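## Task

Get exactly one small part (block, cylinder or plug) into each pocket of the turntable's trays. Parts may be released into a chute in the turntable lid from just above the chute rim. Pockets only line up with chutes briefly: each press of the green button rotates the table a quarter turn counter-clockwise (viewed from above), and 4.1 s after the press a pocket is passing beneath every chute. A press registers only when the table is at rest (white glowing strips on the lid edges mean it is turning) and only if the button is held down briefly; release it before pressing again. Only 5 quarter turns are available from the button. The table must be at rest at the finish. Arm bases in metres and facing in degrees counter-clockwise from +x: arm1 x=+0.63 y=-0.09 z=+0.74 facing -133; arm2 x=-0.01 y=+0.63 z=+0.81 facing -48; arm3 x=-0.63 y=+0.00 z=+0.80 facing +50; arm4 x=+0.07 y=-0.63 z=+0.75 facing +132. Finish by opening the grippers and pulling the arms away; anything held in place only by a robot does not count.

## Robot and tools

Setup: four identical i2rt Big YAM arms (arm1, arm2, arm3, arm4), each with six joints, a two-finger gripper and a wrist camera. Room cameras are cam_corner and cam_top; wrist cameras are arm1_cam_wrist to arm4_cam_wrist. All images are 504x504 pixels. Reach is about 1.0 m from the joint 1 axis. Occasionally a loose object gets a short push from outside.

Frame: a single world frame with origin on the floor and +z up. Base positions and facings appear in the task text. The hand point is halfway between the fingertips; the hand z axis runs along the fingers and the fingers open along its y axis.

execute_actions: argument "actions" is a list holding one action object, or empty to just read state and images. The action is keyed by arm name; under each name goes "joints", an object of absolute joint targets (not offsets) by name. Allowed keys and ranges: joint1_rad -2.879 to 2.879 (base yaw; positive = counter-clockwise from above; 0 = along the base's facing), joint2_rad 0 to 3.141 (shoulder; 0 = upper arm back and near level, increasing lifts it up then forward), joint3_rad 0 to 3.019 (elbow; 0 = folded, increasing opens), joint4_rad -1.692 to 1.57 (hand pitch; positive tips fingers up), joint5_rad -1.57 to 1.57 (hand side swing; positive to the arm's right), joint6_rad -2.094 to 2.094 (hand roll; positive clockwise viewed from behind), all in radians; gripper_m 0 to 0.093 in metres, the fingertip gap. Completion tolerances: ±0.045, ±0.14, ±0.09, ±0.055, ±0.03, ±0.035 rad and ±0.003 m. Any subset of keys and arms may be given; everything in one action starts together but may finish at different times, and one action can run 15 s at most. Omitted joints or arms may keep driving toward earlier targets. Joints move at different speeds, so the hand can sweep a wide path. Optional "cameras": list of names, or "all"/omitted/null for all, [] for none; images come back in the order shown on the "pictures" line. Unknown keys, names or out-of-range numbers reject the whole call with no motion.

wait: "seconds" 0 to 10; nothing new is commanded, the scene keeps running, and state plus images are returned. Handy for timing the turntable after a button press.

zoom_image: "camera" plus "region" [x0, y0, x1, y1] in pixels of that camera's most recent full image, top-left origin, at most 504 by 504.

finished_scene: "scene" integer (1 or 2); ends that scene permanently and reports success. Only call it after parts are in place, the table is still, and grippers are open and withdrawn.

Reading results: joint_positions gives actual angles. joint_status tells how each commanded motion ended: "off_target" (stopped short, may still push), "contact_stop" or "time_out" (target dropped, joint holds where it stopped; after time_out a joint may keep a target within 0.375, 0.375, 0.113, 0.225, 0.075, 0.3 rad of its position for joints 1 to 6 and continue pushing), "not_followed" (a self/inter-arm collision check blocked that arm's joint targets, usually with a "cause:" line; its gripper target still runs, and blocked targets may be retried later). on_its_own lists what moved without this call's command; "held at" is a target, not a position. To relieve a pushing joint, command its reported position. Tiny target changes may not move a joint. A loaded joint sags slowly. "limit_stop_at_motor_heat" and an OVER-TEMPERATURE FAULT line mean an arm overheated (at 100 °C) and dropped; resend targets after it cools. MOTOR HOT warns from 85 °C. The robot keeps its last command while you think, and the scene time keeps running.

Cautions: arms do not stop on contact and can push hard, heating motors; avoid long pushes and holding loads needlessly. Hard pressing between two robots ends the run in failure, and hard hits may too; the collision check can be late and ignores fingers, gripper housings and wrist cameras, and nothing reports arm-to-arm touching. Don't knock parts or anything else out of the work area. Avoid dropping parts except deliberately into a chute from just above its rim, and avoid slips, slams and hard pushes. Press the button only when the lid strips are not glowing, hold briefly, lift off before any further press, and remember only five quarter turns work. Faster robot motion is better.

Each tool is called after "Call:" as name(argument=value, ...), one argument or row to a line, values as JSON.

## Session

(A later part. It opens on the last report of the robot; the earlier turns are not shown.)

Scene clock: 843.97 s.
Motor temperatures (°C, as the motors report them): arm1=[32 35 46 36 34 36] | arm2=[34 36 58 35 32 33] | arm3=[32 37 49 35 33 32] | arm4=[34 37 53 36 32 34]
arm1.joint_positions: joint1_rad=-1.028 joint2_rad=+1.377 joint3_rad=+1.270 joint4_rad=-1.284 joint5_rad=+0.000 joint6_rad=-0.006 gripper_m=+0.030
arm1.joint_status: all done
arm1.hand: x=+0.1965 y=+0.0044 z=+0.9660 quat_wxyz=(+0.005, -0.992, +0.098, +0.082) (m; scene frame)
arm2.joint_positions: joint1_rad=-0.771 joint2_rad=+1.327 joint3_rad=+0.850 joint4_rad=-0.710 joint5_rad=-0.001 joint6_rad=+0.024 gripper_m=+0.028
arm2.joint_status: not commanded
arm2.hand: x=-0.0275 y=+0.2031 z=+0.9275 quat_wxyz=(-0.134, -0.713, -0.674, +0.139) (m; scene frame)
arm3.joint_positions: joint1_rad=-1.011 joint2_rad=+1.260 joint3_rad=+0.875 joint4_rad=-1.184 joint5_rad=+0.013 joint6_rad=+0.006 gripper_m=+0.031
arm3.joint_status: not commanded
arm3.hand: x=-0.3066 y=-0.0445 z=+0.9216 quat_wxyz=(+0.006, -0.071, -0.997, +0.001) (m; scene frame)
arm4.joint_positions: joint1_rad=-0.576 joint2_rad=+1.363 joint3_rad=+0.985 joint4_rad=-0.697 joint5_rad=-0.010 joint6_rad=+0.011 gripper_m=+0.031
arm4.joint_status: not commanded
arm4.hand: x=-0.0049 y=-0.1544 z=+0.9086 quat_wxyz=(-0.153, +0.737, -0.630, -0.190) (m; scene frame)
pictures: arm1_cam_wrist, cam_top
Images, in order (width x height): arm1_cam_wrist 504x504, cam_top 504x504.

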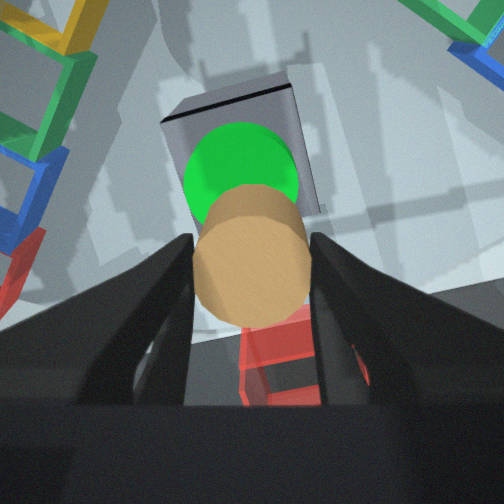

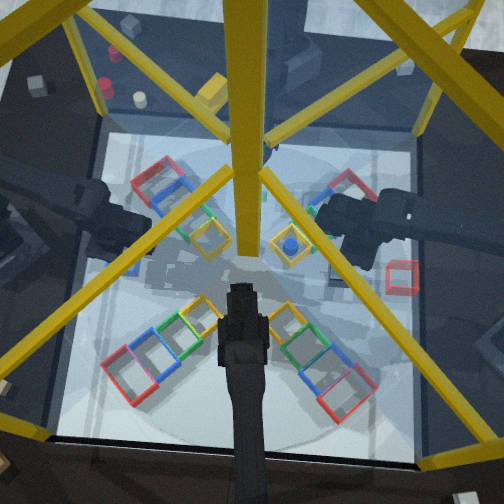

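Call:
execute_actions(
  actions=[
    {"arm1":{"joints":{"joint2_rad":1.48}}},
  ],
  cameras=["cam_top","arm1_cam_wrist"],
)

Call:
execute_actions(
  actions=[
    {"arm1":{"joints":{"joint1_rad":-1.134,"joint2_rad":1.08}}},
  ],
  cameras=["cam_top"],
)

Call:
execute_actions(
  actions=[
    {"arm1":{"joints":{"joint3_rad":0.915,"joint4_rad":-1.225}}},
  ],
  cameras=["cam_top"],
)

Call:
wait(
  seconds=0.95,
)

Call:
execute_actions(
  actions=[
    {"arm1":{"joints":{"gripper_m":0.045}},"arm2":{"joints":{"gripper_m":0.045}},"arm3":{"joints":{"gripper_m":0.045}},"arm4":{"joints":{"gripper_m":0.045}}},
  ],
)

Call:
wait(
  seconds=0.5,
)

Call:
wait(
  seconds=1.0,
)

Scene clock: 873.93 s.
Motor temperatures (°C, as the motors report them): arm1=[32 36 45 36 34 36] | arm2=[34 36 58 35 32 33] | arm3=[32 37 49 35 33 32] | arm4=[34 37 54 36 32 34]
arm1.joint_positions: joint1_rad=-1.028 joint2_rad=+1.437 joint3_rad=+1.274 joint4_rad=-1.286 joint5_rad=+0.000 joint6_rad=-0.006 gripper_m=+0.030
arm1.joint_status: all done
arm1.hand: x=+0.1908 y=+0.0054 z=+0.9427 quat_wxyz=(+0.002, -0.994, +0.098, +0.054) (m; scene frame)
arm2.joint_positions: joint1_rad=-0.771 joint2_rad=+1.327 joint3_rad=+0.850 joint4_rad=-0.710 joint5_rad=-0.001 joint6_rad=+0.024 gripper_m=+0.028
arm2.joint_status: not commanded
arm2.hand: x=-0.0275 y=+0.2031 z=+0.9275 quat_wxyz=(-0.134, -0.713, -0.674, +0.139) (m; scene frame)
arm3.joint_positions: joint1_rad=-1.011 joint2_rad=+1.260 joint3_rad=+0.875 joint4_rad=-1.184 joint5_rad=+0.013 joint6_rad=+0.006 gripper_m=+0.031
arm3.joint_status: not commanded
arm3.hand: x=-0.3066 y=-0.0445 z=+0.9216 quat_wxyz=(+0.006, -0.071, -0.997, +0.001) (m; scene frame)
arm4.joint_positions: joint1_rad=-0.576 joint2_rad=+1.363 joint3_rad=+0.985 joint4_rad=-0.697 joint5_rad=-0.010 joint6_rad=+0.011 gripper_m=+0.031
arm4.joint_status: not commanded
arm4.hand: x=-0.0049 y=-0.1544 z=+0.9086 quat_wxyz=(-0.153, +0.737, -0.630, -0.190) (m; scene frame)
pictures: arm1_cam_wrist, cam_top
Images, in order (width x height): arm1_cam_wrist 504x504, cam_top 504x504.

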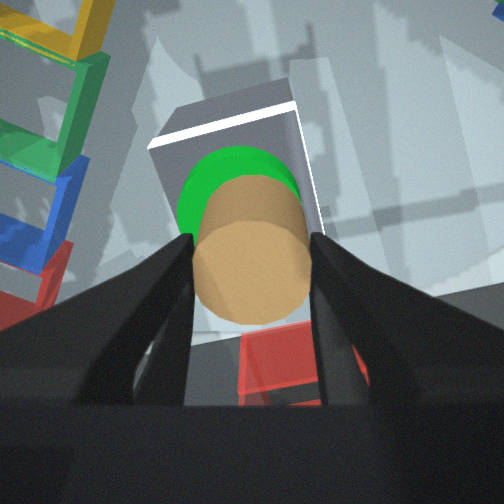

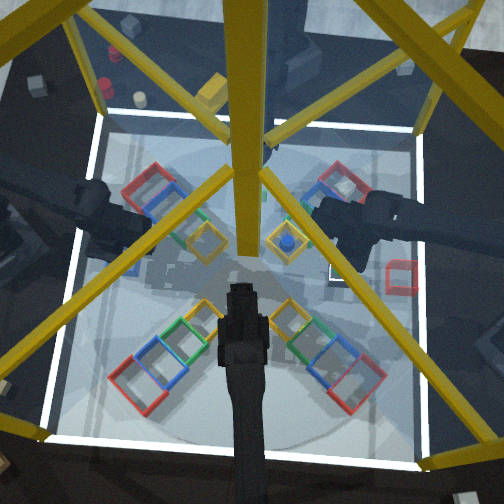

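Scene clock: 875.30 s.
Motor temperatures (°C, as the motors report them): arm1=[32 36 45 36 34 36] | arm2=[34 36 58 35 32 33] | arm3=[32 37 49 35 33 32] | arm4=[34 37 55 36 32 34]
arm1.joint_positions: joint1_rad=-1.143 joint2_rad=+1.073 joint3_rad=+1.262 joint4_rad=-1.286 joint5_rad=+0.000 joint6_rad=-0.006 gripper_m=+0.030
arm1.joint_status: all done
arm1.hand: x=+0.2567 y=+0.0383 z=+1.0831 quat_wxyz=(+0.034, -0.962, +0.151, +0.225) (m; scene frame)
arm2.joint_positions: joint1_rad=-0.771 joint2_rad=+1.327 joint3_rad=+0.850 joint4_rad=-0.710 joint5_rad=-0.001 joint6_rad=+0.024 gripper_m=+0.028
arm2.joint_status: not commanded
arm2.hand: x=-0.0275 y=+0.2031 z=+0.9275 quat_wxyz=(-0.134, -0.713, -0.674, +0.139) (m; scene frame)
arm3.joint_positions: joint1_rad=-1.011 joint2_rad=+1.260 joint3_rad=+0.875 joint4_rad=-1.184 joint5_rad=+0.013 joint6_rad=+0.006 gripper_m=+0.031
arm3.joint_status: not commanded
arm3.hand: x=-0.3066 y=-0.0445 z=+0.9216 quat_wxyz=(+0.006, -0.071, -0.997, +0.001) (m; scene frame)
arm4.joint_positions: joint1_rad=-0.576 joint2_rad=+1.363 joint3_rad=+0.985 joint4_rad=-0.697 joint5_rad=-0.010 joint6_rad=+0.011 gripper_m=+0.031
arm4.joint_status: not commanded
arm4.hand: x=-0.0049 y=-0.1544 z=+0.9086 quat_wxyz=(-0.153, +0.737, -0.630, -0.190) (m; scene frame)
pictures: cam_top
Images, in order (width x height): cam_top 504x504.

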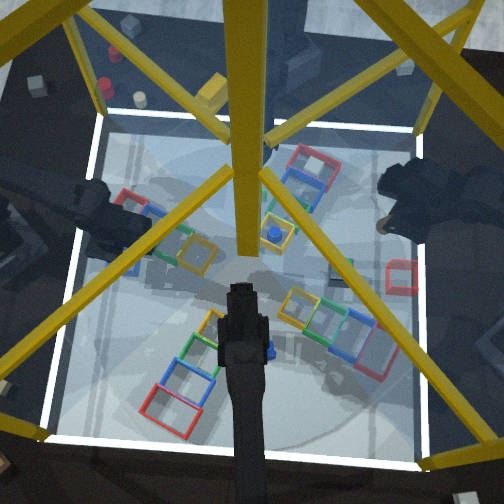

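Scene clock: 876.33 s.
Motor temperatures (°C, as the motors report them): arm1=[32 36 45 36 34 36] | arm2=[34 36 58 35 32 33] | arm3=[32 37 49 35 33 32] | arm4=[34 37 55 36 32 34]
arm1.joint_positions: joint1_rad=-1.143 joint2_rad=+1.073 joint3_rad=+0.919 joint4_rad=-1.240 joint5_rad=+0.000 joint6_rad=-0.006 gripper_m=+0.030
arm1.joint_status: all done
arm1.hand: x=+0.3222 y=+0.0160 z=+0.9303 quat_wxyz=(+0.010, -0.985, +0.154, +0.080) (m; scene frame)
arm2.joint_positions: joint1_rad=-0.771 joint2_rad=+1.327 joint3_rad=+0.850 joint4_rad=-0.710 joint5_rad=-0.001 joint6_rad=+0.024 gripper_m=+0.028
arm2.joint_status: not commanded
arm2.hand: x=-0.0275 y=+0.2031 z=+0.9275 quat_wxyz=(-0.134, -0.713, -0.674, +0.139) (m; scene frame)
arm3.joint_positions: joint1_rad=-1.011 joint2_rad=+1.260 joint3_rad=+0.875 joint4_rad=-1.184 joint5_rad=+0.013 joint6_rad=+0.006 gripper_m=+0.031
arm3.joint_status: not commanded
arm3.hand: x=-0.3066 y=-0.0445 z=+0.9216 quat_wxyz=(+0.006, -0.071, -0.997, +0.001) (m; scene frame)
arm4.joint_positions: joint1_rad=-0.576 joint2_rad=+1.363 joint3_rad=+0.985 joint4_rad=-0.697 joint5_rad=-0.010 joint6_rad=+0.011 gripper_m=+0.031
arm4.joint_status: not commanded
arm4.hand: x=-0.0049 y=-0.1544 z=+0.9086 quat_wxyz=(-0.153, +0.737, -0.630, -0.190) (m; scene frame)
pictures: cam_top
Images, in order (width x height): cam_top 504x504.

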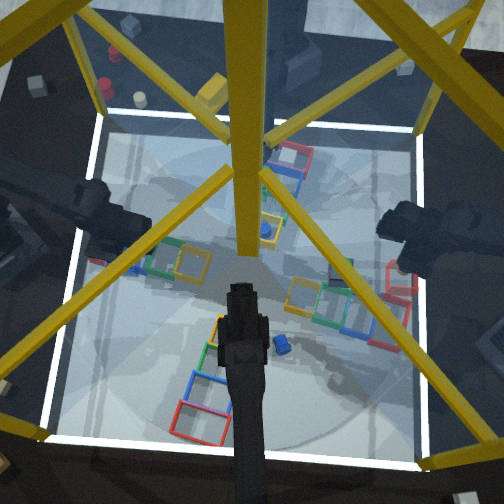

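Scene clock: 877.30 s.
Motor temperatures (°C, as the motors report them): arm1=[32 36 45 36 34 36] | arm2=[34 36 58 35 32 33] | arm3=[32 37 49 35 33 32] | arm4=[34 37 55 36 32 34]
arm1.joint_positions: joint1_rad=-1.143 joint2_rad=+1.073 joint3_rad=+0.919 joint4_rad=-1.240 joint5_rad=+0.000 joint6_rad=-0.006 gripper_m=+0.030
arm1.joint_status: all done
arm1.hand: x=+0.3222 y=+0.0160 z=+0.9303 quat_wxyz=(+0.010, -0.985, +0.154, +0.080) (m; scene frame)
arm2.joint_positions: joint1_rad=-0.771 joint2_rad=+1.327 joint3_rad=+0.850 joint4_rad=-0.710 joint5_rad=-0.001 joint6_rad=+0.024 gripper_m=+0.028
arm2.joint_status: not commanded
arm2.hand: x=-0.0275 y=+0.2031 z=+0.9275 quat_wxyz=(-0.134, -0.713, -0.674, +0.139) (m; scene frame)
arm3.joint_positions: joint1_rad=-1.011 joint2_rad=+1.260 joint3_rad=+0.875 joint4_rad=-1.184 joint5_rad=+0.013 joint6_rad=+0.006 gripper_m=+0.031
arm3.joint_status: not commanded
arm3.hand: x=-0.3066 y=-0.0445 z=+0.9216 quat_wxyz=(+0.006, -0.071, -0.997, +0.001) (m; scene frame)
arm4.joint_positions: joint1_rad=-0.576 joint2_rad=+1.363 joint3_rad=+0.985 joint4_rad=-0.697 joint5_rad=-0.010 joint6_rad=+0.011 gripper_m=+0.031
arm4.joint_status: not commanded
arm4.hand: x=-0.0049 y=-0.1544 z=+0.9086 quat_wxyz=(-0.153, +0.737, -0.630, -0.190) (m; scene frame)
wait: 0.97 s; at rest by 0.27 s
pictures: arm1_cam_wrist, arm2_cam_wrist, arm3_cam_wrist, arm4_cam_wrist, cam_corner, cam_top
Images, in order (width x height): arm1_cam_wrist 504x504, arm2_cam_wrist 504x504, arm3_cam_wrist 504x504, arm4_cam_wrist 504x504, cam_corner 504x504, cam_top 504x504.

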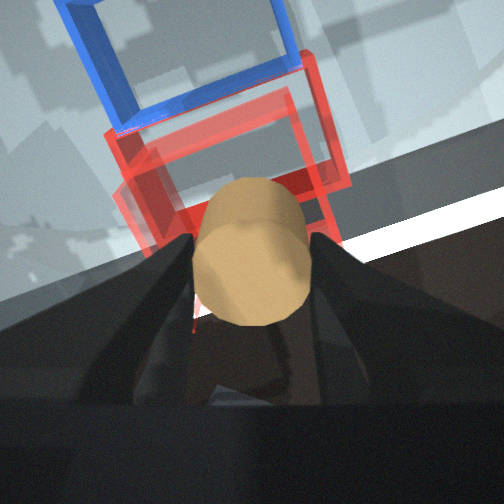

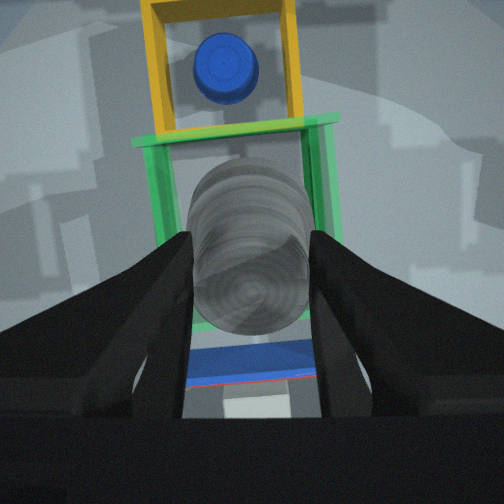

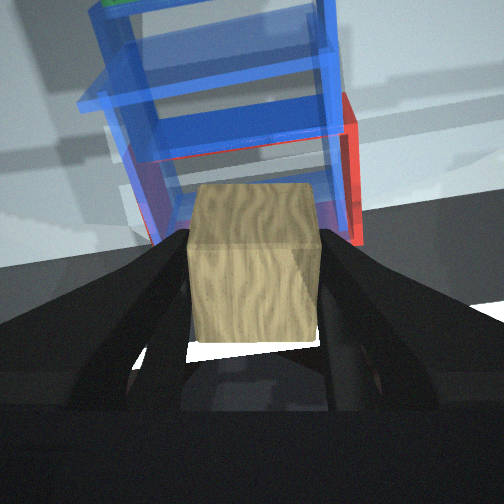

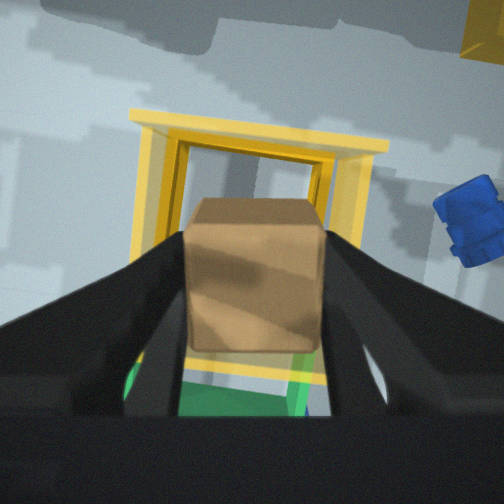

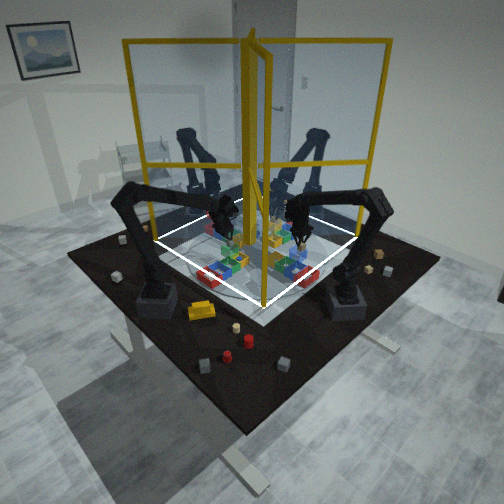

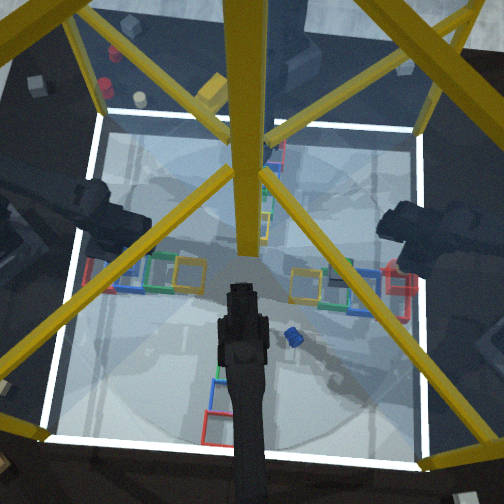

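Scene clock: 877.80 s.
Motor temperatures (°C, as the motors report them): arm1=[32 36 45 36 34 36] | arm2=[34 36 58 35 32 33] | arm3=[32 37 49 35 33 32] | arm4=[34 37 55 36 32 34]
arm1.joint_positions: joint1_rad=-1.143 joint2_rad=+1.073 joint3_rad=+0.919 joint4_rad=-1.240 joint5_rad=+0.000 joint6_rad=-0.006 gripper_m=+0.045
arm1.joint_status: all done
arm1.hand: x=+0.3222 y=+0.0160 z=+0.9303 quat_wxyz=(+0.010, -0.985, +0.154, +0.080) (m; scene frame)
arm2.joint_positions: joint1_rad=-0.771 joint2_rad=+1.323 joint3_rad=+0.850 joint4_rad=-0.710 joint5_rad=-0.001 joint6_rad=+0.024 gripper_m=+0.045
arm2.joint_status: all done
arm2.hand: x=-0.0275 y=+0.2030 z=+0.9290 quat_wxyz=(-0.135, -0.713, -0.674, +0.141) (m; scene frame)
arm3.joint_positions: joint1_rad=-1.011 joint2_rad=+1.260 joint3_rad=+0.875 joint4_rad=-1.184 joint5_rad=+0.013 joint6_rad=+0.006 gripper_m=+0.045
arm3.joint_status: all done
arm3.hand: x=-0.3066 y=-0.0445 z=+0.9216 quat_wxyz=(+0.006, -0.071, -0.997, +0.001) (m; scene frame)
arm4.joint_positions: joint1_rad=-0.576 joint2_rad=+1.363 joint3_rad=+0.985 joint4_rad=-0.697 joint5_rad=-0.010 joint6_rad=+0.011 gripper_m=+0.045
arm4.joint_status: all done
arm4.hand: x=-0.0049 y=-0.1544 z=+0.9086 quat_wxyz=(-0.153, +0.737, -0.630, -0.190) (m; scene frame)
pictures: arm1_cam_wrist, arm2_cam_wrist, arm3_cam_wrist, arm4_cam_wrist, cam_corner, cam_top
Images, in order (width x height): arm1_cam_wrist 504x504, arm2_cam_wrist 504x504, arm3_cam_wrist 504x504, arm4_cam_wrist 504x504, cam_corner 504x504, cam_top 504x504.

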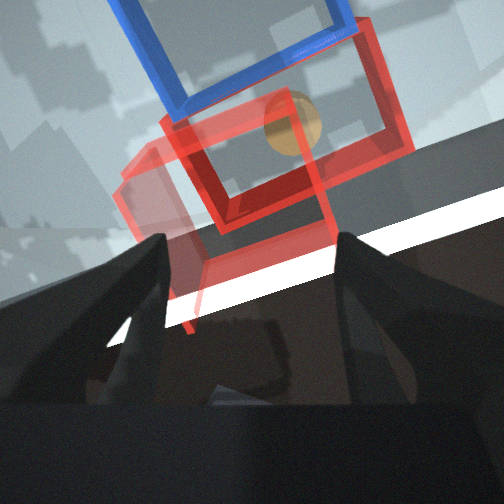

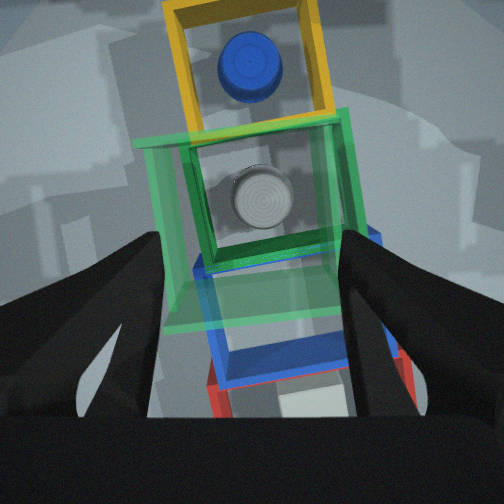

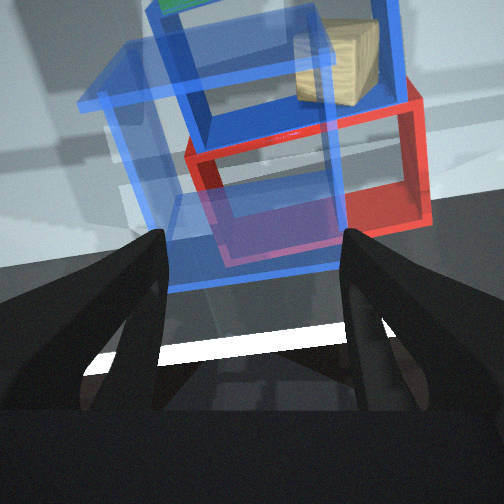

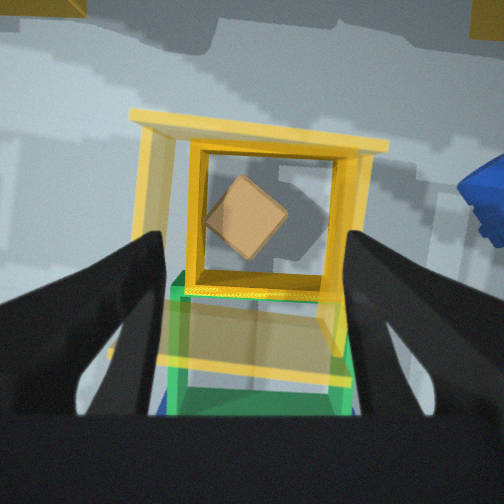

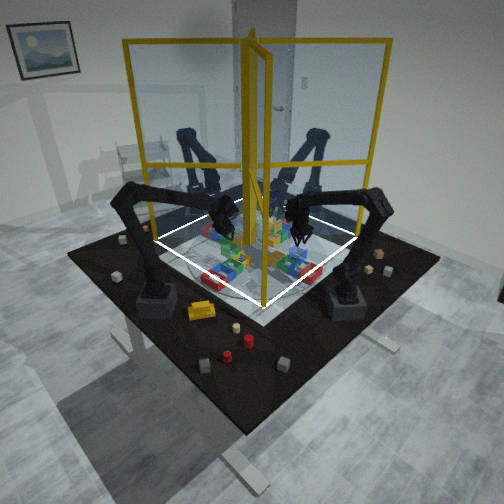

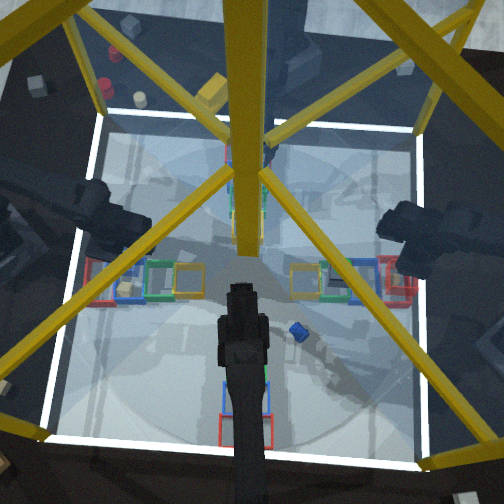

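Scene clock: 878.30 s.
Motor temperatures (°C, as the motors report them): arm1=[32 36 45 36 34 36] | arm2=[34 36 58 35 32 33] | arm3=[32 37 49 35 33 32] | arm4=[34 37 55 36 32 34]
arm1.joint_positions: joint1_rad=-1.143 joint2_rad=+1.073 joint3_rad=+0.919 joint4_rad=-1.240 joint5_rad=+0.000 joint6_rad=-0.006 gripper_m=+0.045
arm1.joint_status: all done
arm1.hand: x=+0.3222 y=+0.0160 z=+0.9303 quat_wxyz=(+0.010, -0.985, +0.154, +0.080) (m; scene frame)
arm2.joint_positions: joint1_rad=-0.771 joint2_rad=+1.323 joint3_rad=+0.850 joint4_rad=-0.710 joint5_rad=-0.001 joint6_rad=+0.024 gripper_m=+0.045
arm2.joint_status: all done
arm2.hand: x=-0.0275 y=+0.2030 z=+0.9290 quat_wxyz=(-0.135, -0.713, -0.674, +0.141) (m; scene frame)
arm3.joint_positions: joint1_rad=-1.011 joint2_rad=+1.260 joint3_rad=+0.875 joint4_rad=-1.184 joint5_rad=+0.013 joint6_rad=+0.006 gripper_m=+0.045
arm3.joint_status: all done
arm3.hand: x=-0.3066 y=-0.0445 z=+0.9216 quat_wxyz=(+0.006, -0.071, -0.997, +0.001) (m; scene frame)
arm4.joint_positions: joint1_rad=-0.576 joint2_rad=+1.363 joint3_rad=+0.985 joint4_rad=-0.697 joint5_rad=-0.010 joint6_rad=+0.011 gripper_m=+0.045
arm4.joint_status: all done
arm4.hand: x=-0.0049 y=-0.1544 z=+0.9086 quat_wxyz=(-0.153, +0.737, -0.630, -0.190) (m; scene frame)
wait: 0.50 s; at rest by 0.27 s
pictures: arm1_cam_wrist, arm2_cam_wrist, arm3_cam_wrist, arm4_cam_wrist, cam_corner, cam_top
Images, in order (width x height): arm1_cam_wrist 504x504, arm2_cam_wrist 504x504, arm3_cam_wrist 504x504, arm4_cam_wrist 504x504, cam_corner 504x504, cam_top 504x504.

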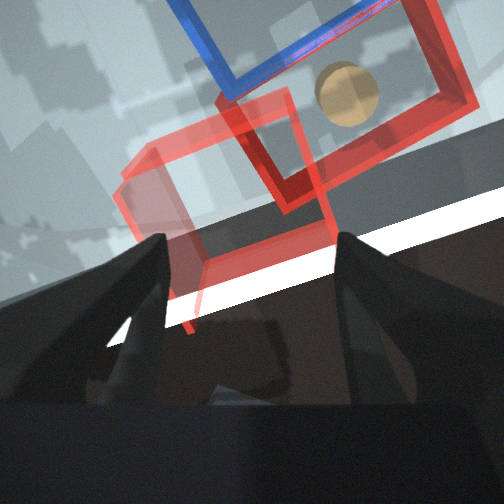

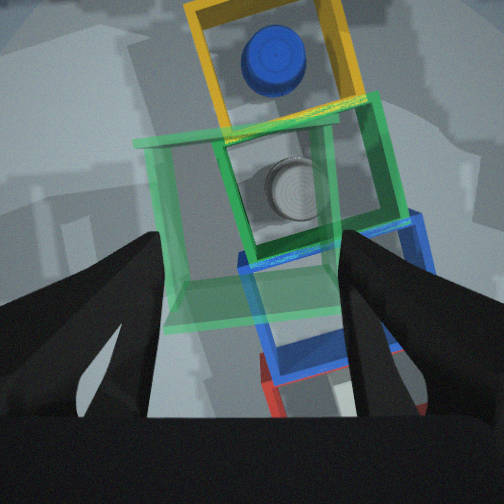

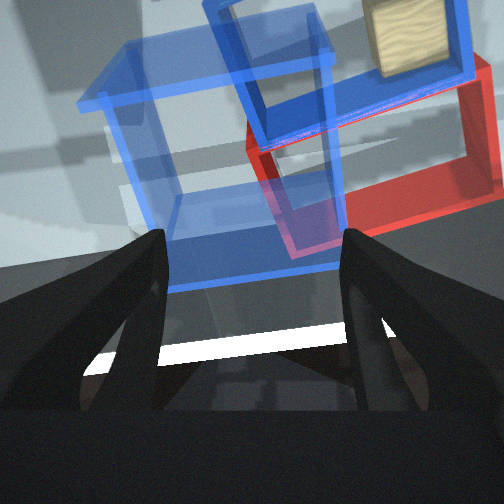

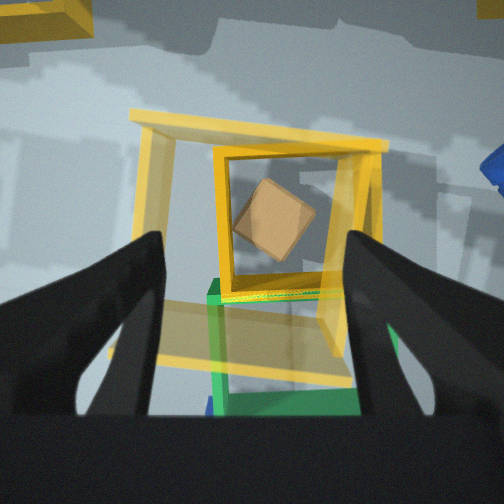

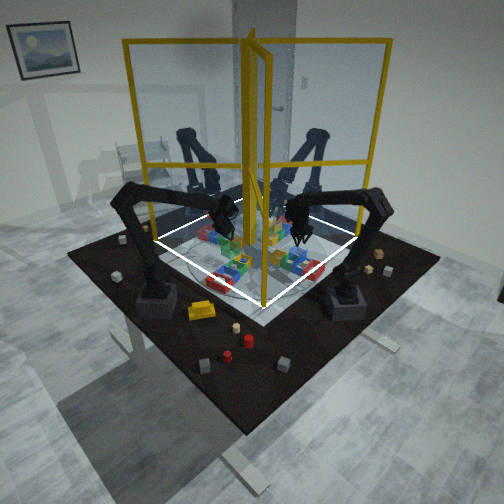

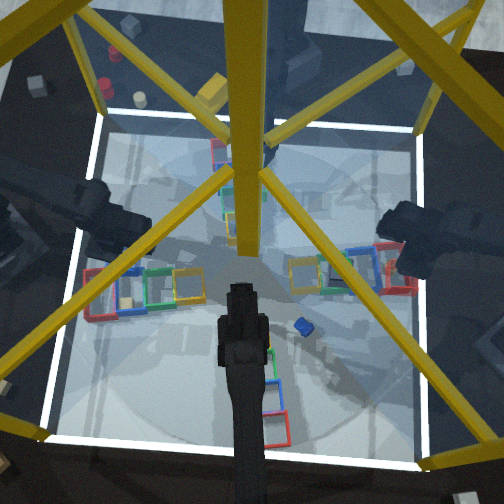

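Scene clock: 879.30 s.
Motor temperatures (°C, as the motors report them): arm1=[32 36 45 36 34 36] | arm2=[34 36 58 35 32 33] | arm3=[32 37 49 35 33 32] | arm4=[34 37 55 36 32 34]
arm1.joint_positions: joint1_rad=-1.143 joint2_rad=+1.073 joint3_rad=+0.919 joint4_rad=-1.240 joint5_rad=+0.000 joint6_rad=-0.006 gripper_m=+0.045
arm1.joint_status: all done
arm1.hand: x=+0.3222 y=+0.0160 z=+0.9303 quat_wxyz=(+0.010, -0.985, +0.154, +0.080) (m; scene frame)
arm2.joint_positions: joint1_rad=-0.771 joint2_rad=+1.323 joint3_rad=+0.850 joint4_rad=-0.710 joint5_rad=-0.001 joint6_rad=+0.024 gripper_m=+0.045
arm2.joint_status: all done
arm2.hand: x=-0.0275 y=+0.2030 z=+0.9290 quat_wxyz=(-0.135, -0.713, -0.674, +0.141) (m; scene frame)
arm3.joint_positions: joint1_rad=-1.011 joint2_rad=+1.260 joint3_rad=+0.875 joint4_rad=-1.184 joint5_rad=+0.013 joint6_rad=+0.006 gripper_m=+0.045
arm3.joint_status: all done
arm3.hand: x=-0.3066 y=-0.0445 z=+0.9216 quat_wxyz=(+0.006, -0.071, -0.997, +0.001) (m; scene frame)
arm4.joint_positions: joint1_rad=-0.576 joint2_rad=+1.363 joint3_rad=+0.985 joint4_rad=-0.697 joint5_rad=-0.010 joint6_rad=+0.011 gripper_m=+0.045
arm4.joint_status: all done
arm4.hand: x=-0.0049 y=-0.1544 z=+0.9086 quat_wxyz=(-0.153, +0.737, -0.630, -0.190) (m; scene frame)
wait: 1.00 s; at rest by 0.27 s
pictures: arm1_cam_wrist, arm2_cam_wrist, arm3_cam_wrist, arm4_cam_wrist, cam_corner, cam_top
Images, in order (width x height): arm1_cam_wrist 504x504, arm2_cam_wrist 504x504, arm3_cam_wrist 504x504, arm4_cam_wrist 504x504, cam_corner 504x504, cam_top 504x504.

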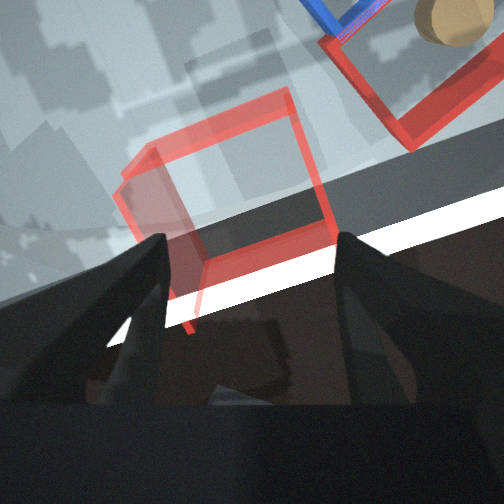

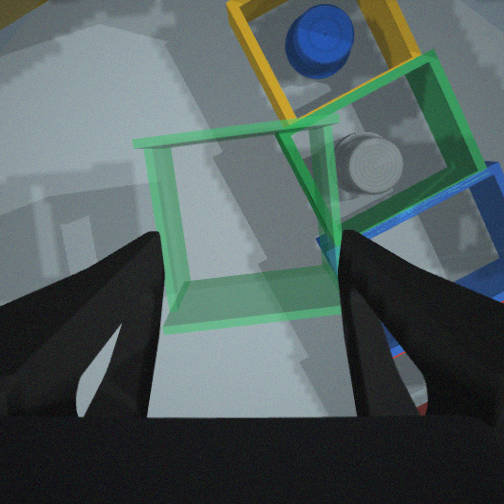

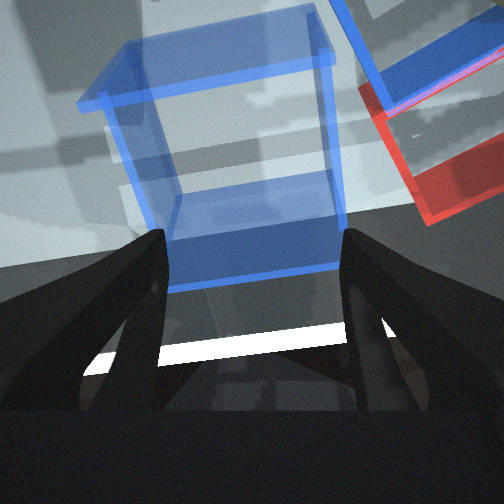

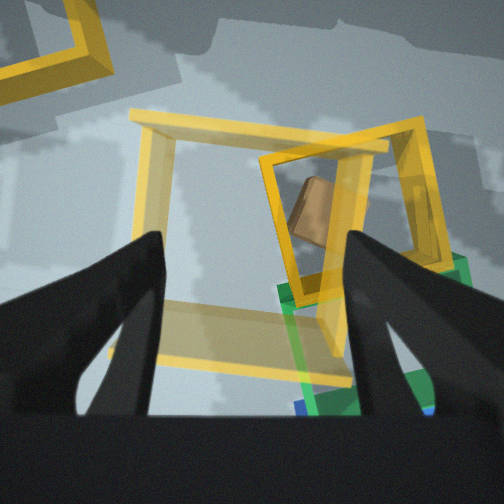

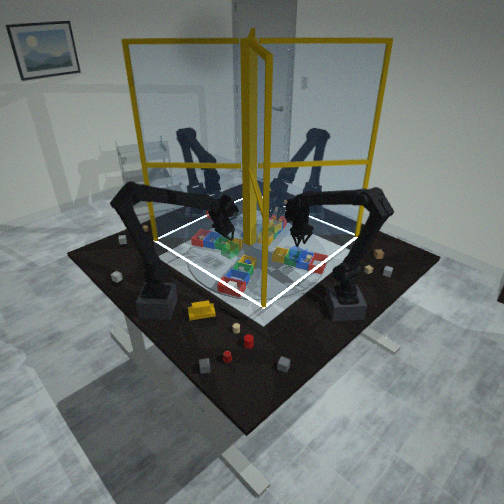

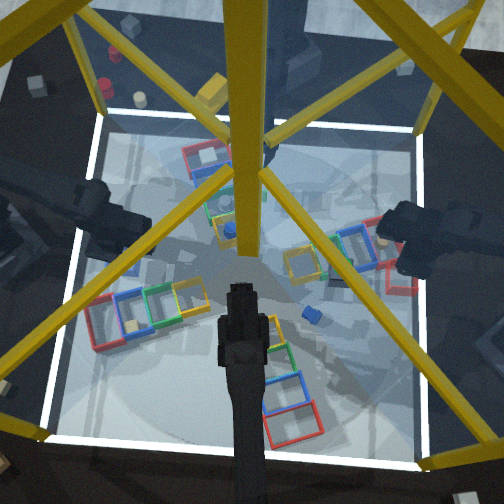

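Call:
execute_actions(
  actions=[],
)

Scene clock: 901.13 s.
Motor temperatures (°C, as the motors report them): arm1=[32 35 45 36 34 36] | arm2=[34 36 58 35 32 33] | arm3=[32 37 49 35 33 32] | arm4=[34 37 55 36 32 34]
arm1.joint_positions: joint1_rad=-1.143 joint2_rad=+1.073 joint3_rad=+0.919 joint4_rad=-1.240 joint5_rad=+0.000 joint6_rad=-0.006 gripper_m=+0.045
arm1.joint_status: all done
arm1.hand: x=+0.3222 y=+0.0160 z=+0.9303 quat_wxyz=(+0.010, -0.985, +0.154, +0.080) (m; scene frame)
arm2.joint_positions: joint1_rad=-0.771 joint2_rad=+1.323 joint3_rad=+0.850 joint4_rad=-0.710 joint5_rad=-0.001 joint6_rad=+0.024 gripper_m=+0.045
arm2.joint_status: all done
arm2.hand: x=-0.0275 y=+0.2030 z=+0.9290 quat_wxyz=(-0.135, -0.713, -0.674, +0.141) (m; scene frame)
arm3.joint_positions: joint1_rad=-1.011 joint2_rad=+1.260 joint3_rad=+0.875 joint4_rad=-1.184 joint5_rad=+0.013 joint6_rad=+0.006 gripper_m=+0.045
arm3.joint_status: all done
arm3.hand: x=-0.3066 y=-0.0445 z=+0.9216 quat_wxyz=(+0.006, -0.071, -0.997, +0.001) (m; scene frame)
arm4.joint_positions: joint1_rad=-0.576 joint2_rad=+1.363 joint3_rad=+0.985 joint4_rad=-0.697 joint5_rad=-0.010 joint6_rad=+0.011 gripper_m=+0.045
arm4.joint_status: all done
arm4.hand: x=-0.0049 y=-0.1544 z=+0.9086 quat_wxyz=(-0.153, +0.737, -0.630, -0.190) (m; scene frame)
pictures: arm1_cam_wrist, arm2_cam_wrist, arm3_cam_wrist, arm4_cam_wrist, cam_corner, cam_top
Images, in order (width x height): arm1_cam_wrist 504x504, arm2_cam_wrist 504x504, arm3_cam_wrist 504x504, arm4_cam_wrist 504x504, cam_corner 504x504, cam_top 504x504.

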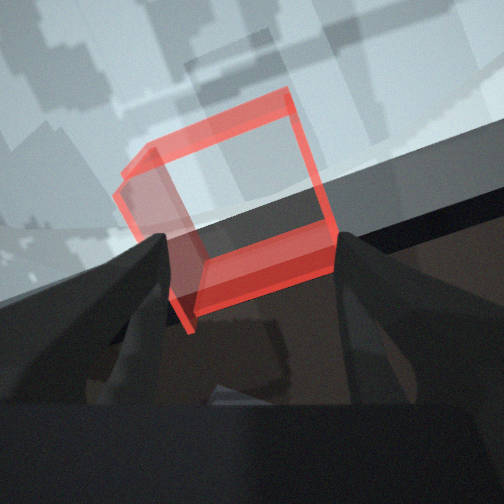

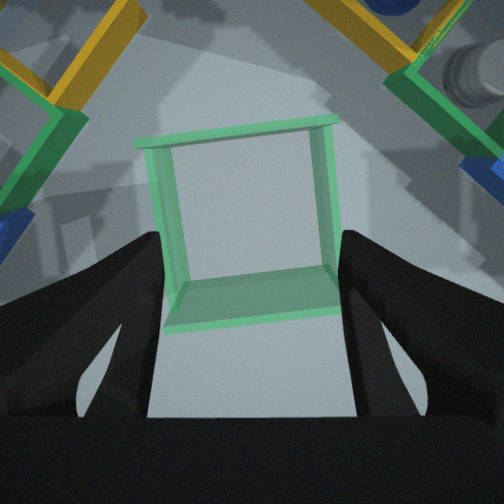

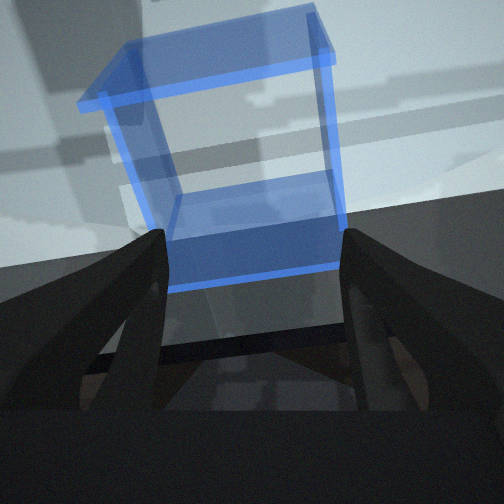

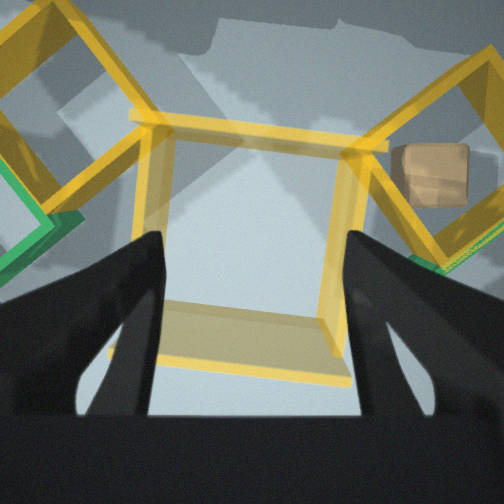

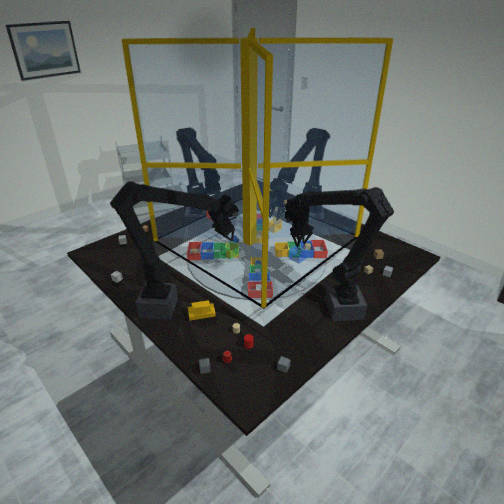

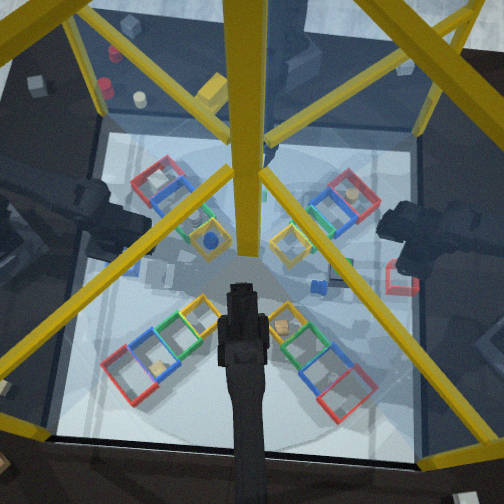

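Call:
execute_actions(
  actions=[
    {"arm1":{"joints":{"joint2_rad":0.7,"joint3_rad":0.85,"joint4_rad":-1.68,"gripper_m":0.09}},"arm2":{"joints":{"joint2_rad":1.0,"joint3_rad":0.9,"joint4_rad":-1.5,"gripper_m":0.09}},"arm3":{"joints":{"joint2_rad":1.0,"joint3_rad":0.9,"joint4_rad":-1.5,"gripper_m":0.09}},"arm4":{"joints":{"joint2_rad":1.0,"joint3_rad":1.0,"joint4_rad":-1.57,"gripper_m":0.09}}},
  ],
  cameras=[],
)

Call:
execute_actions(
  actions=[
    {"arm1":{"joints":{"joint1_rad":0.8}},"arm2":{"joints":{"joint1_rad":0.95}},"arm3":{"joints":{"joint1_rad":0.74}},"arm4":{"joints":{"joint1_rad":0.7}}},
  ],
  cameras=[],
)

Call:
execute_actions(
  actions=[
    {"arm1":{"joints":{"joint2_rad":1.1,"joint3_rad":1.12,"joint4_rad":-1.2}},"arm2":{"joints":{"joint2_rad":1.1,"joint3_rad":1.05,"joint4_rad":-1.3}},"arm3":{"joints":{"joint2_rad":1.2,"joint3_rad":1.2,"joint4_rad":-1.2}},"arm4":{"joints":{"joint2_rad":1.1,"joint3_rad":1.1,"joint4_rad":-1.3}}},
  ],
)

Scene clock: 920.33 s.
Motor temperatures (°C, as the motors report them): arm1=[32 35 45 36 34 36] | arm2=[34 36 59 35 32 33] | arm3=[32 37 49 35 33 32] | arm4=[34 37 56 36 32 34]
arm1.joint_positions: joint1_rad=-1.143 joint2_rad=+0.690 joint3_rad=+0.852 joint4_rad=-1.665 joint5_rad=+0.000 joint6_rad=-0.006 gripper_m=+0.090
arm1.joint_status: all done
arm1.hand: x=+0.4686 y=-0.0316 z=+0.9781 quat_wxyz=(+0.001, -0.988, +0.155, +0.026) (m; scene frame)
arm2.joint_positions: joint1_rad=-0.771 joint2_rad=+0.992 joint3_rad=+0.873 joint4_rad=-1.489 joint5_rad=-0.001 joint6_rad=+0.024 gripper_m=+0.090
arm2.joint_status: all done
arm2.hand: x=-0.0205 y=+0.3897 z=+1.0092 quat_wxyz=(+0.013, -0.727, -0.686, -0.009) (m; scene frame)
arm3.joint_positions: joint1_rad=-1.011 joint2_rad=+0.989 joint3_rad=+0.875 joint4_rad=-1.484 joint5_rad=+0.013 joint6_rad=+0.006 gripper_m=+0.090
arm3.joint_status: all done
arm3.hand: x=-0.3868 y=-0.0342 z=+0.9952 quat_wxyz=(+0.020, -0.071, -0.997, +0.000) (m; scene frame)
arm4.joint_positions: joint1_rad=-0.576 joint2_rad=+0.992 joint3_rad=+0.985 joint4_rad=-1.562 joint5_rad=-0.010 joint6_rad=+0.011 gripper_m=+0.090
arm4.joint_status: all done
arm4.hand: x=+0.0323 y=-0.3793 z=+0.9874 quat_wxyz=(+0.004, +0.759, -0.651, -0.003) (m; scene frame)
pictures: none
No camera images: the call's "cameras" was empty. Leave "cameras" out to get every camera's image.

Scene clock: 922.30 s.
Motor temperatures (°C, as the motors report them): arm1=[32 35 45 36 34 36] | arm2=[34 36 59 35 32 33] | arm3=[32 37 49 35 33 32] | arm4=[34 37 55 36 32 34]
arm1.joint_positions: joint1_rad=+0.794 joint2_rad=+0.690 joint3_rad=+0.852 joint4_rad=-1.665 joint5_rad=+0.000 joint6_rad=-0.005 gripper_m=+0.090
arm1.joint_status: all done
arm1.hand: x=+0.6348 y=-0.2502 z=+0.9825 quat_wxyz=(-0.033, -0.687, -0.726, +0.022) (m; scene frame)
arm2.joint_positions: joint1_rad=+0.948 joint2_rad=+0.994 joint3_rad=+0.873 joint4_rad=-1.489 joint5_rad=-0.002 joint6_rad=+0.023 gripper_m=+0.090
arm2.joint_status: all done
arm2.hand: x=+0.2280 y=+0.6583 z=+1.0055 quat_wxyz=(+0.024, +0.045, -0.999, +0.002) (m; scene frame)
arm3.joint_positions: joint1_rad=+0.737 joint2_rad=+0.992 joint3_rad=+0.875 joint4_rad=-1.484 joint5_rad=+0.011 joint6_rad=+0.006 gripper_m=+0.090
arm3.joint_status: all done
arm3.hand: x=-0.6353 y=+0.2447 z=+1.0007 quat_wxyz=(+0.007, +0.720, -0.694, +0.006) (m; scene frame)
arm4.joint_positions: joint1_rad=+0.693 joint2_rad=+0.993 joint3_rad=+0.985 joint4_rad=-1.562 joint5_rad=-0.008 joint6_rad=+0.011 gripper_m=+0.090
arm4.joint_status: all done
arm4.hand: x=-0.1767 y=-0.5956 z=+0.9877 quat_wxyz=(+0.005, +0.997, -0.074, -0.001) (m; scene frame)
pictures: none
No camera images: the call's "cameras" was empty. Leave "cameras" out to get every camera's image.

Scene clock: 923.47 s.
Motor temperatures (°C, as the motors report them): arm1=[32 35 46 36 34 36] | arm2=[34 36 59 35 32 33] | arm3=[32 37 50 35 33 32] | arm4=[34 37 55 36 32 34]
arm1.joint_positions: joint1_rad=+0.794 joint2_rad=+1.105 joint3_rad=+1.084 joint4_rad=-1.219 joint5_rad=+0.000 joint6_rad=-0.005 gripper_m=+0.090
arm1.joint_status: all done
arm1.hand: x=+0.6450 y=-0.4571 z=+1.0034 quat_wxyz=(-0.128, -0.678, -0.715, +0.113) (m; scene frame)
arm2.joint_positions: joint1_rad=+0.948 joint2_rad=+1.101 joint3_rad=+1.017 joint4_rad=-1.312 joint5_rad=-0.002 joint6_rad=+0.023 gripper_m=+0.090
arm2.joint_status: all done
arm2.hand: x=+0.3203 y=+0.6690 z=+1.0366 quat_wxyz=(-0.083, +0.045, -0.995, -0.005) (m; scene frame)
arm3.joint_positions: joint1_rad=+0.737 joint2_rad=+1.207 joint3_rad=+1.155 joint4_rad=-1.218 joint5_rad=+0.011 joint6_rad=+0.006 gripper_m=+0.090
arm3.joint_status: all done
arm3.hand: x=-0.6413 y=+0.4051 z=+1.0619 quat_wxyz=(-0.107, +0.710, -0.687, -0.113) (m; scene frame)
arm4.joint_positions: joint1_rad=+0.693 joint2_rad=+1.106 joint3_rad=+1.040 joint4_rad=-1.313 joint5_rad=-0.008 joint6_rad=+0.011 gripper_m=+0.090
arm4.joint_status: all done
arm4.hand: x=-0.2628 y=-0.5836 z=+0.9850 quat_wxyz=(-0.001, +0.993, -0.074, -0.096) (m; scene frame)
pictures: arm1_cam_wrist, arm2_cam_wrist, arm3_cam_wrist, arm4_cam_wrist, cam_corner, cam_top
Images, in order (width x height): arm1_cam_wrist 504x504, arm2_cam_wrist 504x504, arm3_cam_wrist 504x504, arm4_cam_wrist 504x504, cam_corner 504x504, cam_top 504x504.

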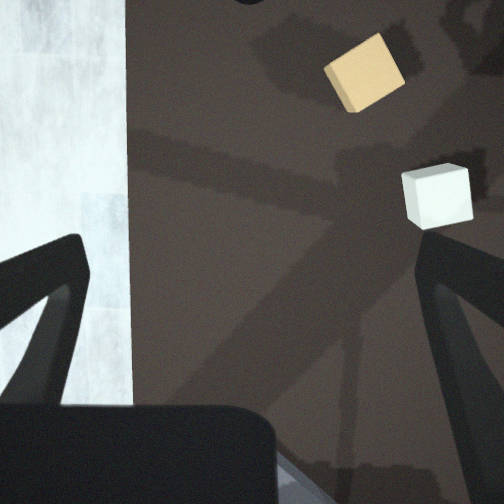

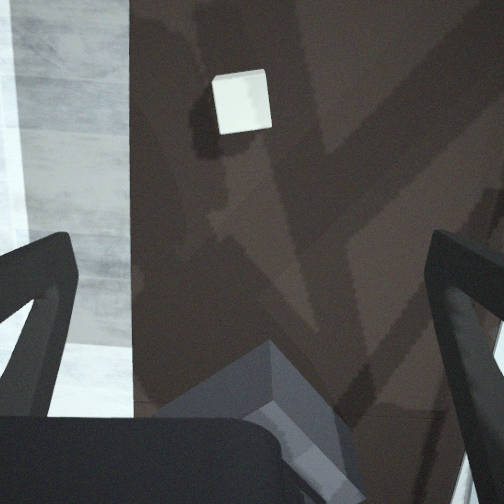

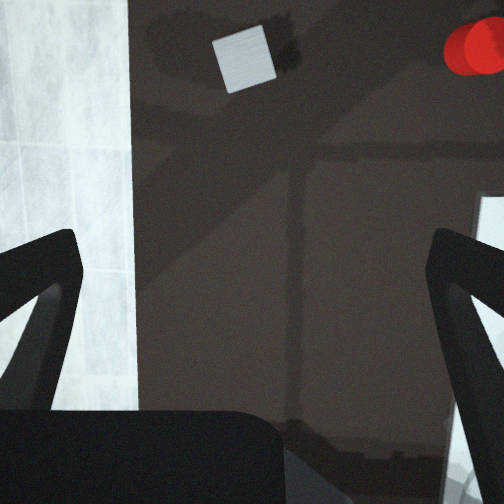

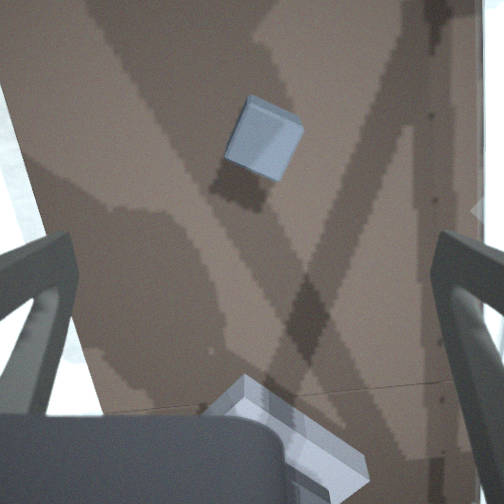

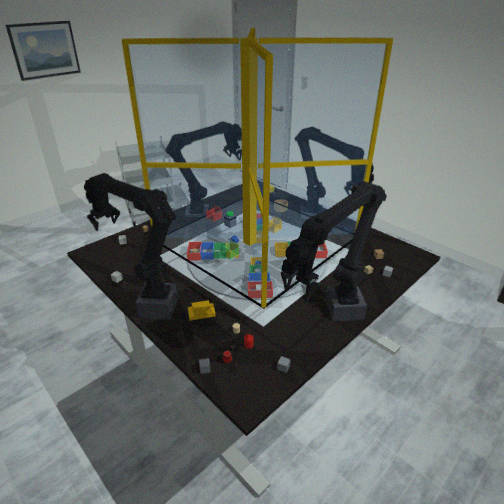

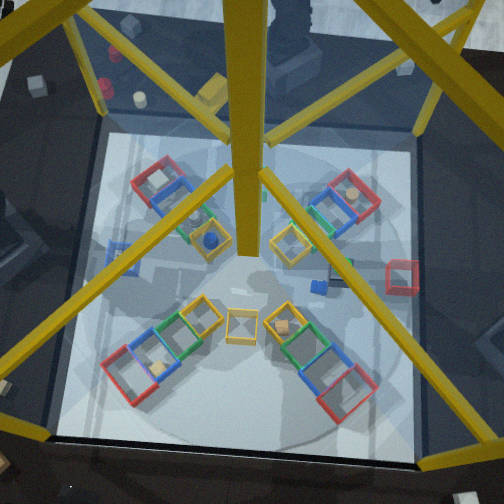

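Call:
zoom_image(
  camera="arm4_cam_wrist",
  region=[190, 70, 340, 220],
)

Call:
zoom_image(
  camera="arm3_cam_wrist",
  region=[170, 0, 320, 150],
)

Call:
zoom_image(
  camera="cam_top",
  region=[90, 130, 420, 460],
)

Region (190, 70, 340, 220) of arm4_cam_wrist's 504x504 image, scaled by 3.360, with more detail than that image has.

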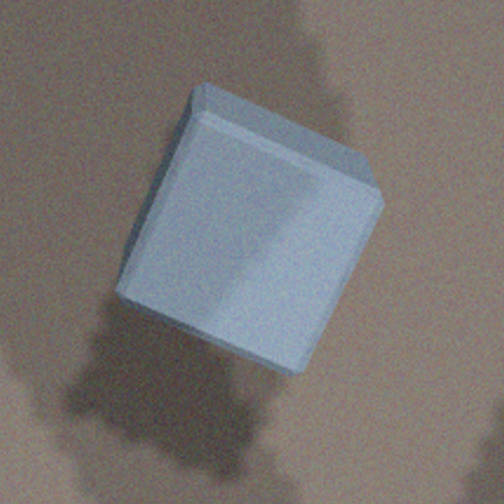

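Region (170, 0, 320, 150) of arm3_cam_wrist's 504x504 image, scaled by 3.360, with more detail than that image has.

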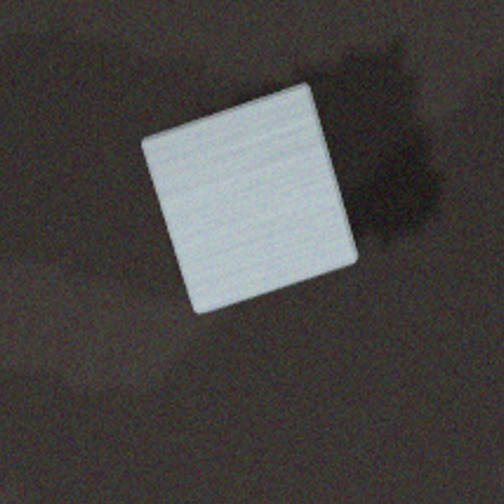

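Region (90, 130, 420, 460) of cam_top's 504x504 image, scaled by 1.527, with more detail than that image has.

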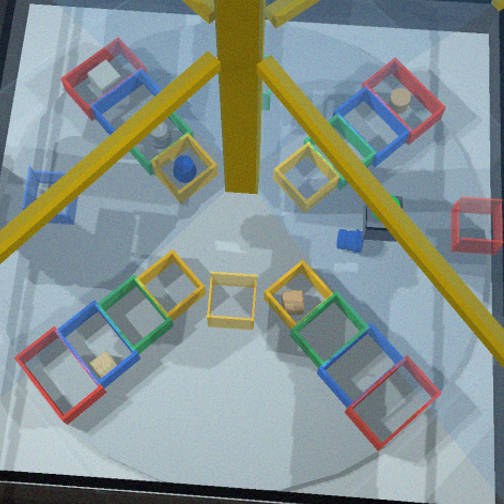

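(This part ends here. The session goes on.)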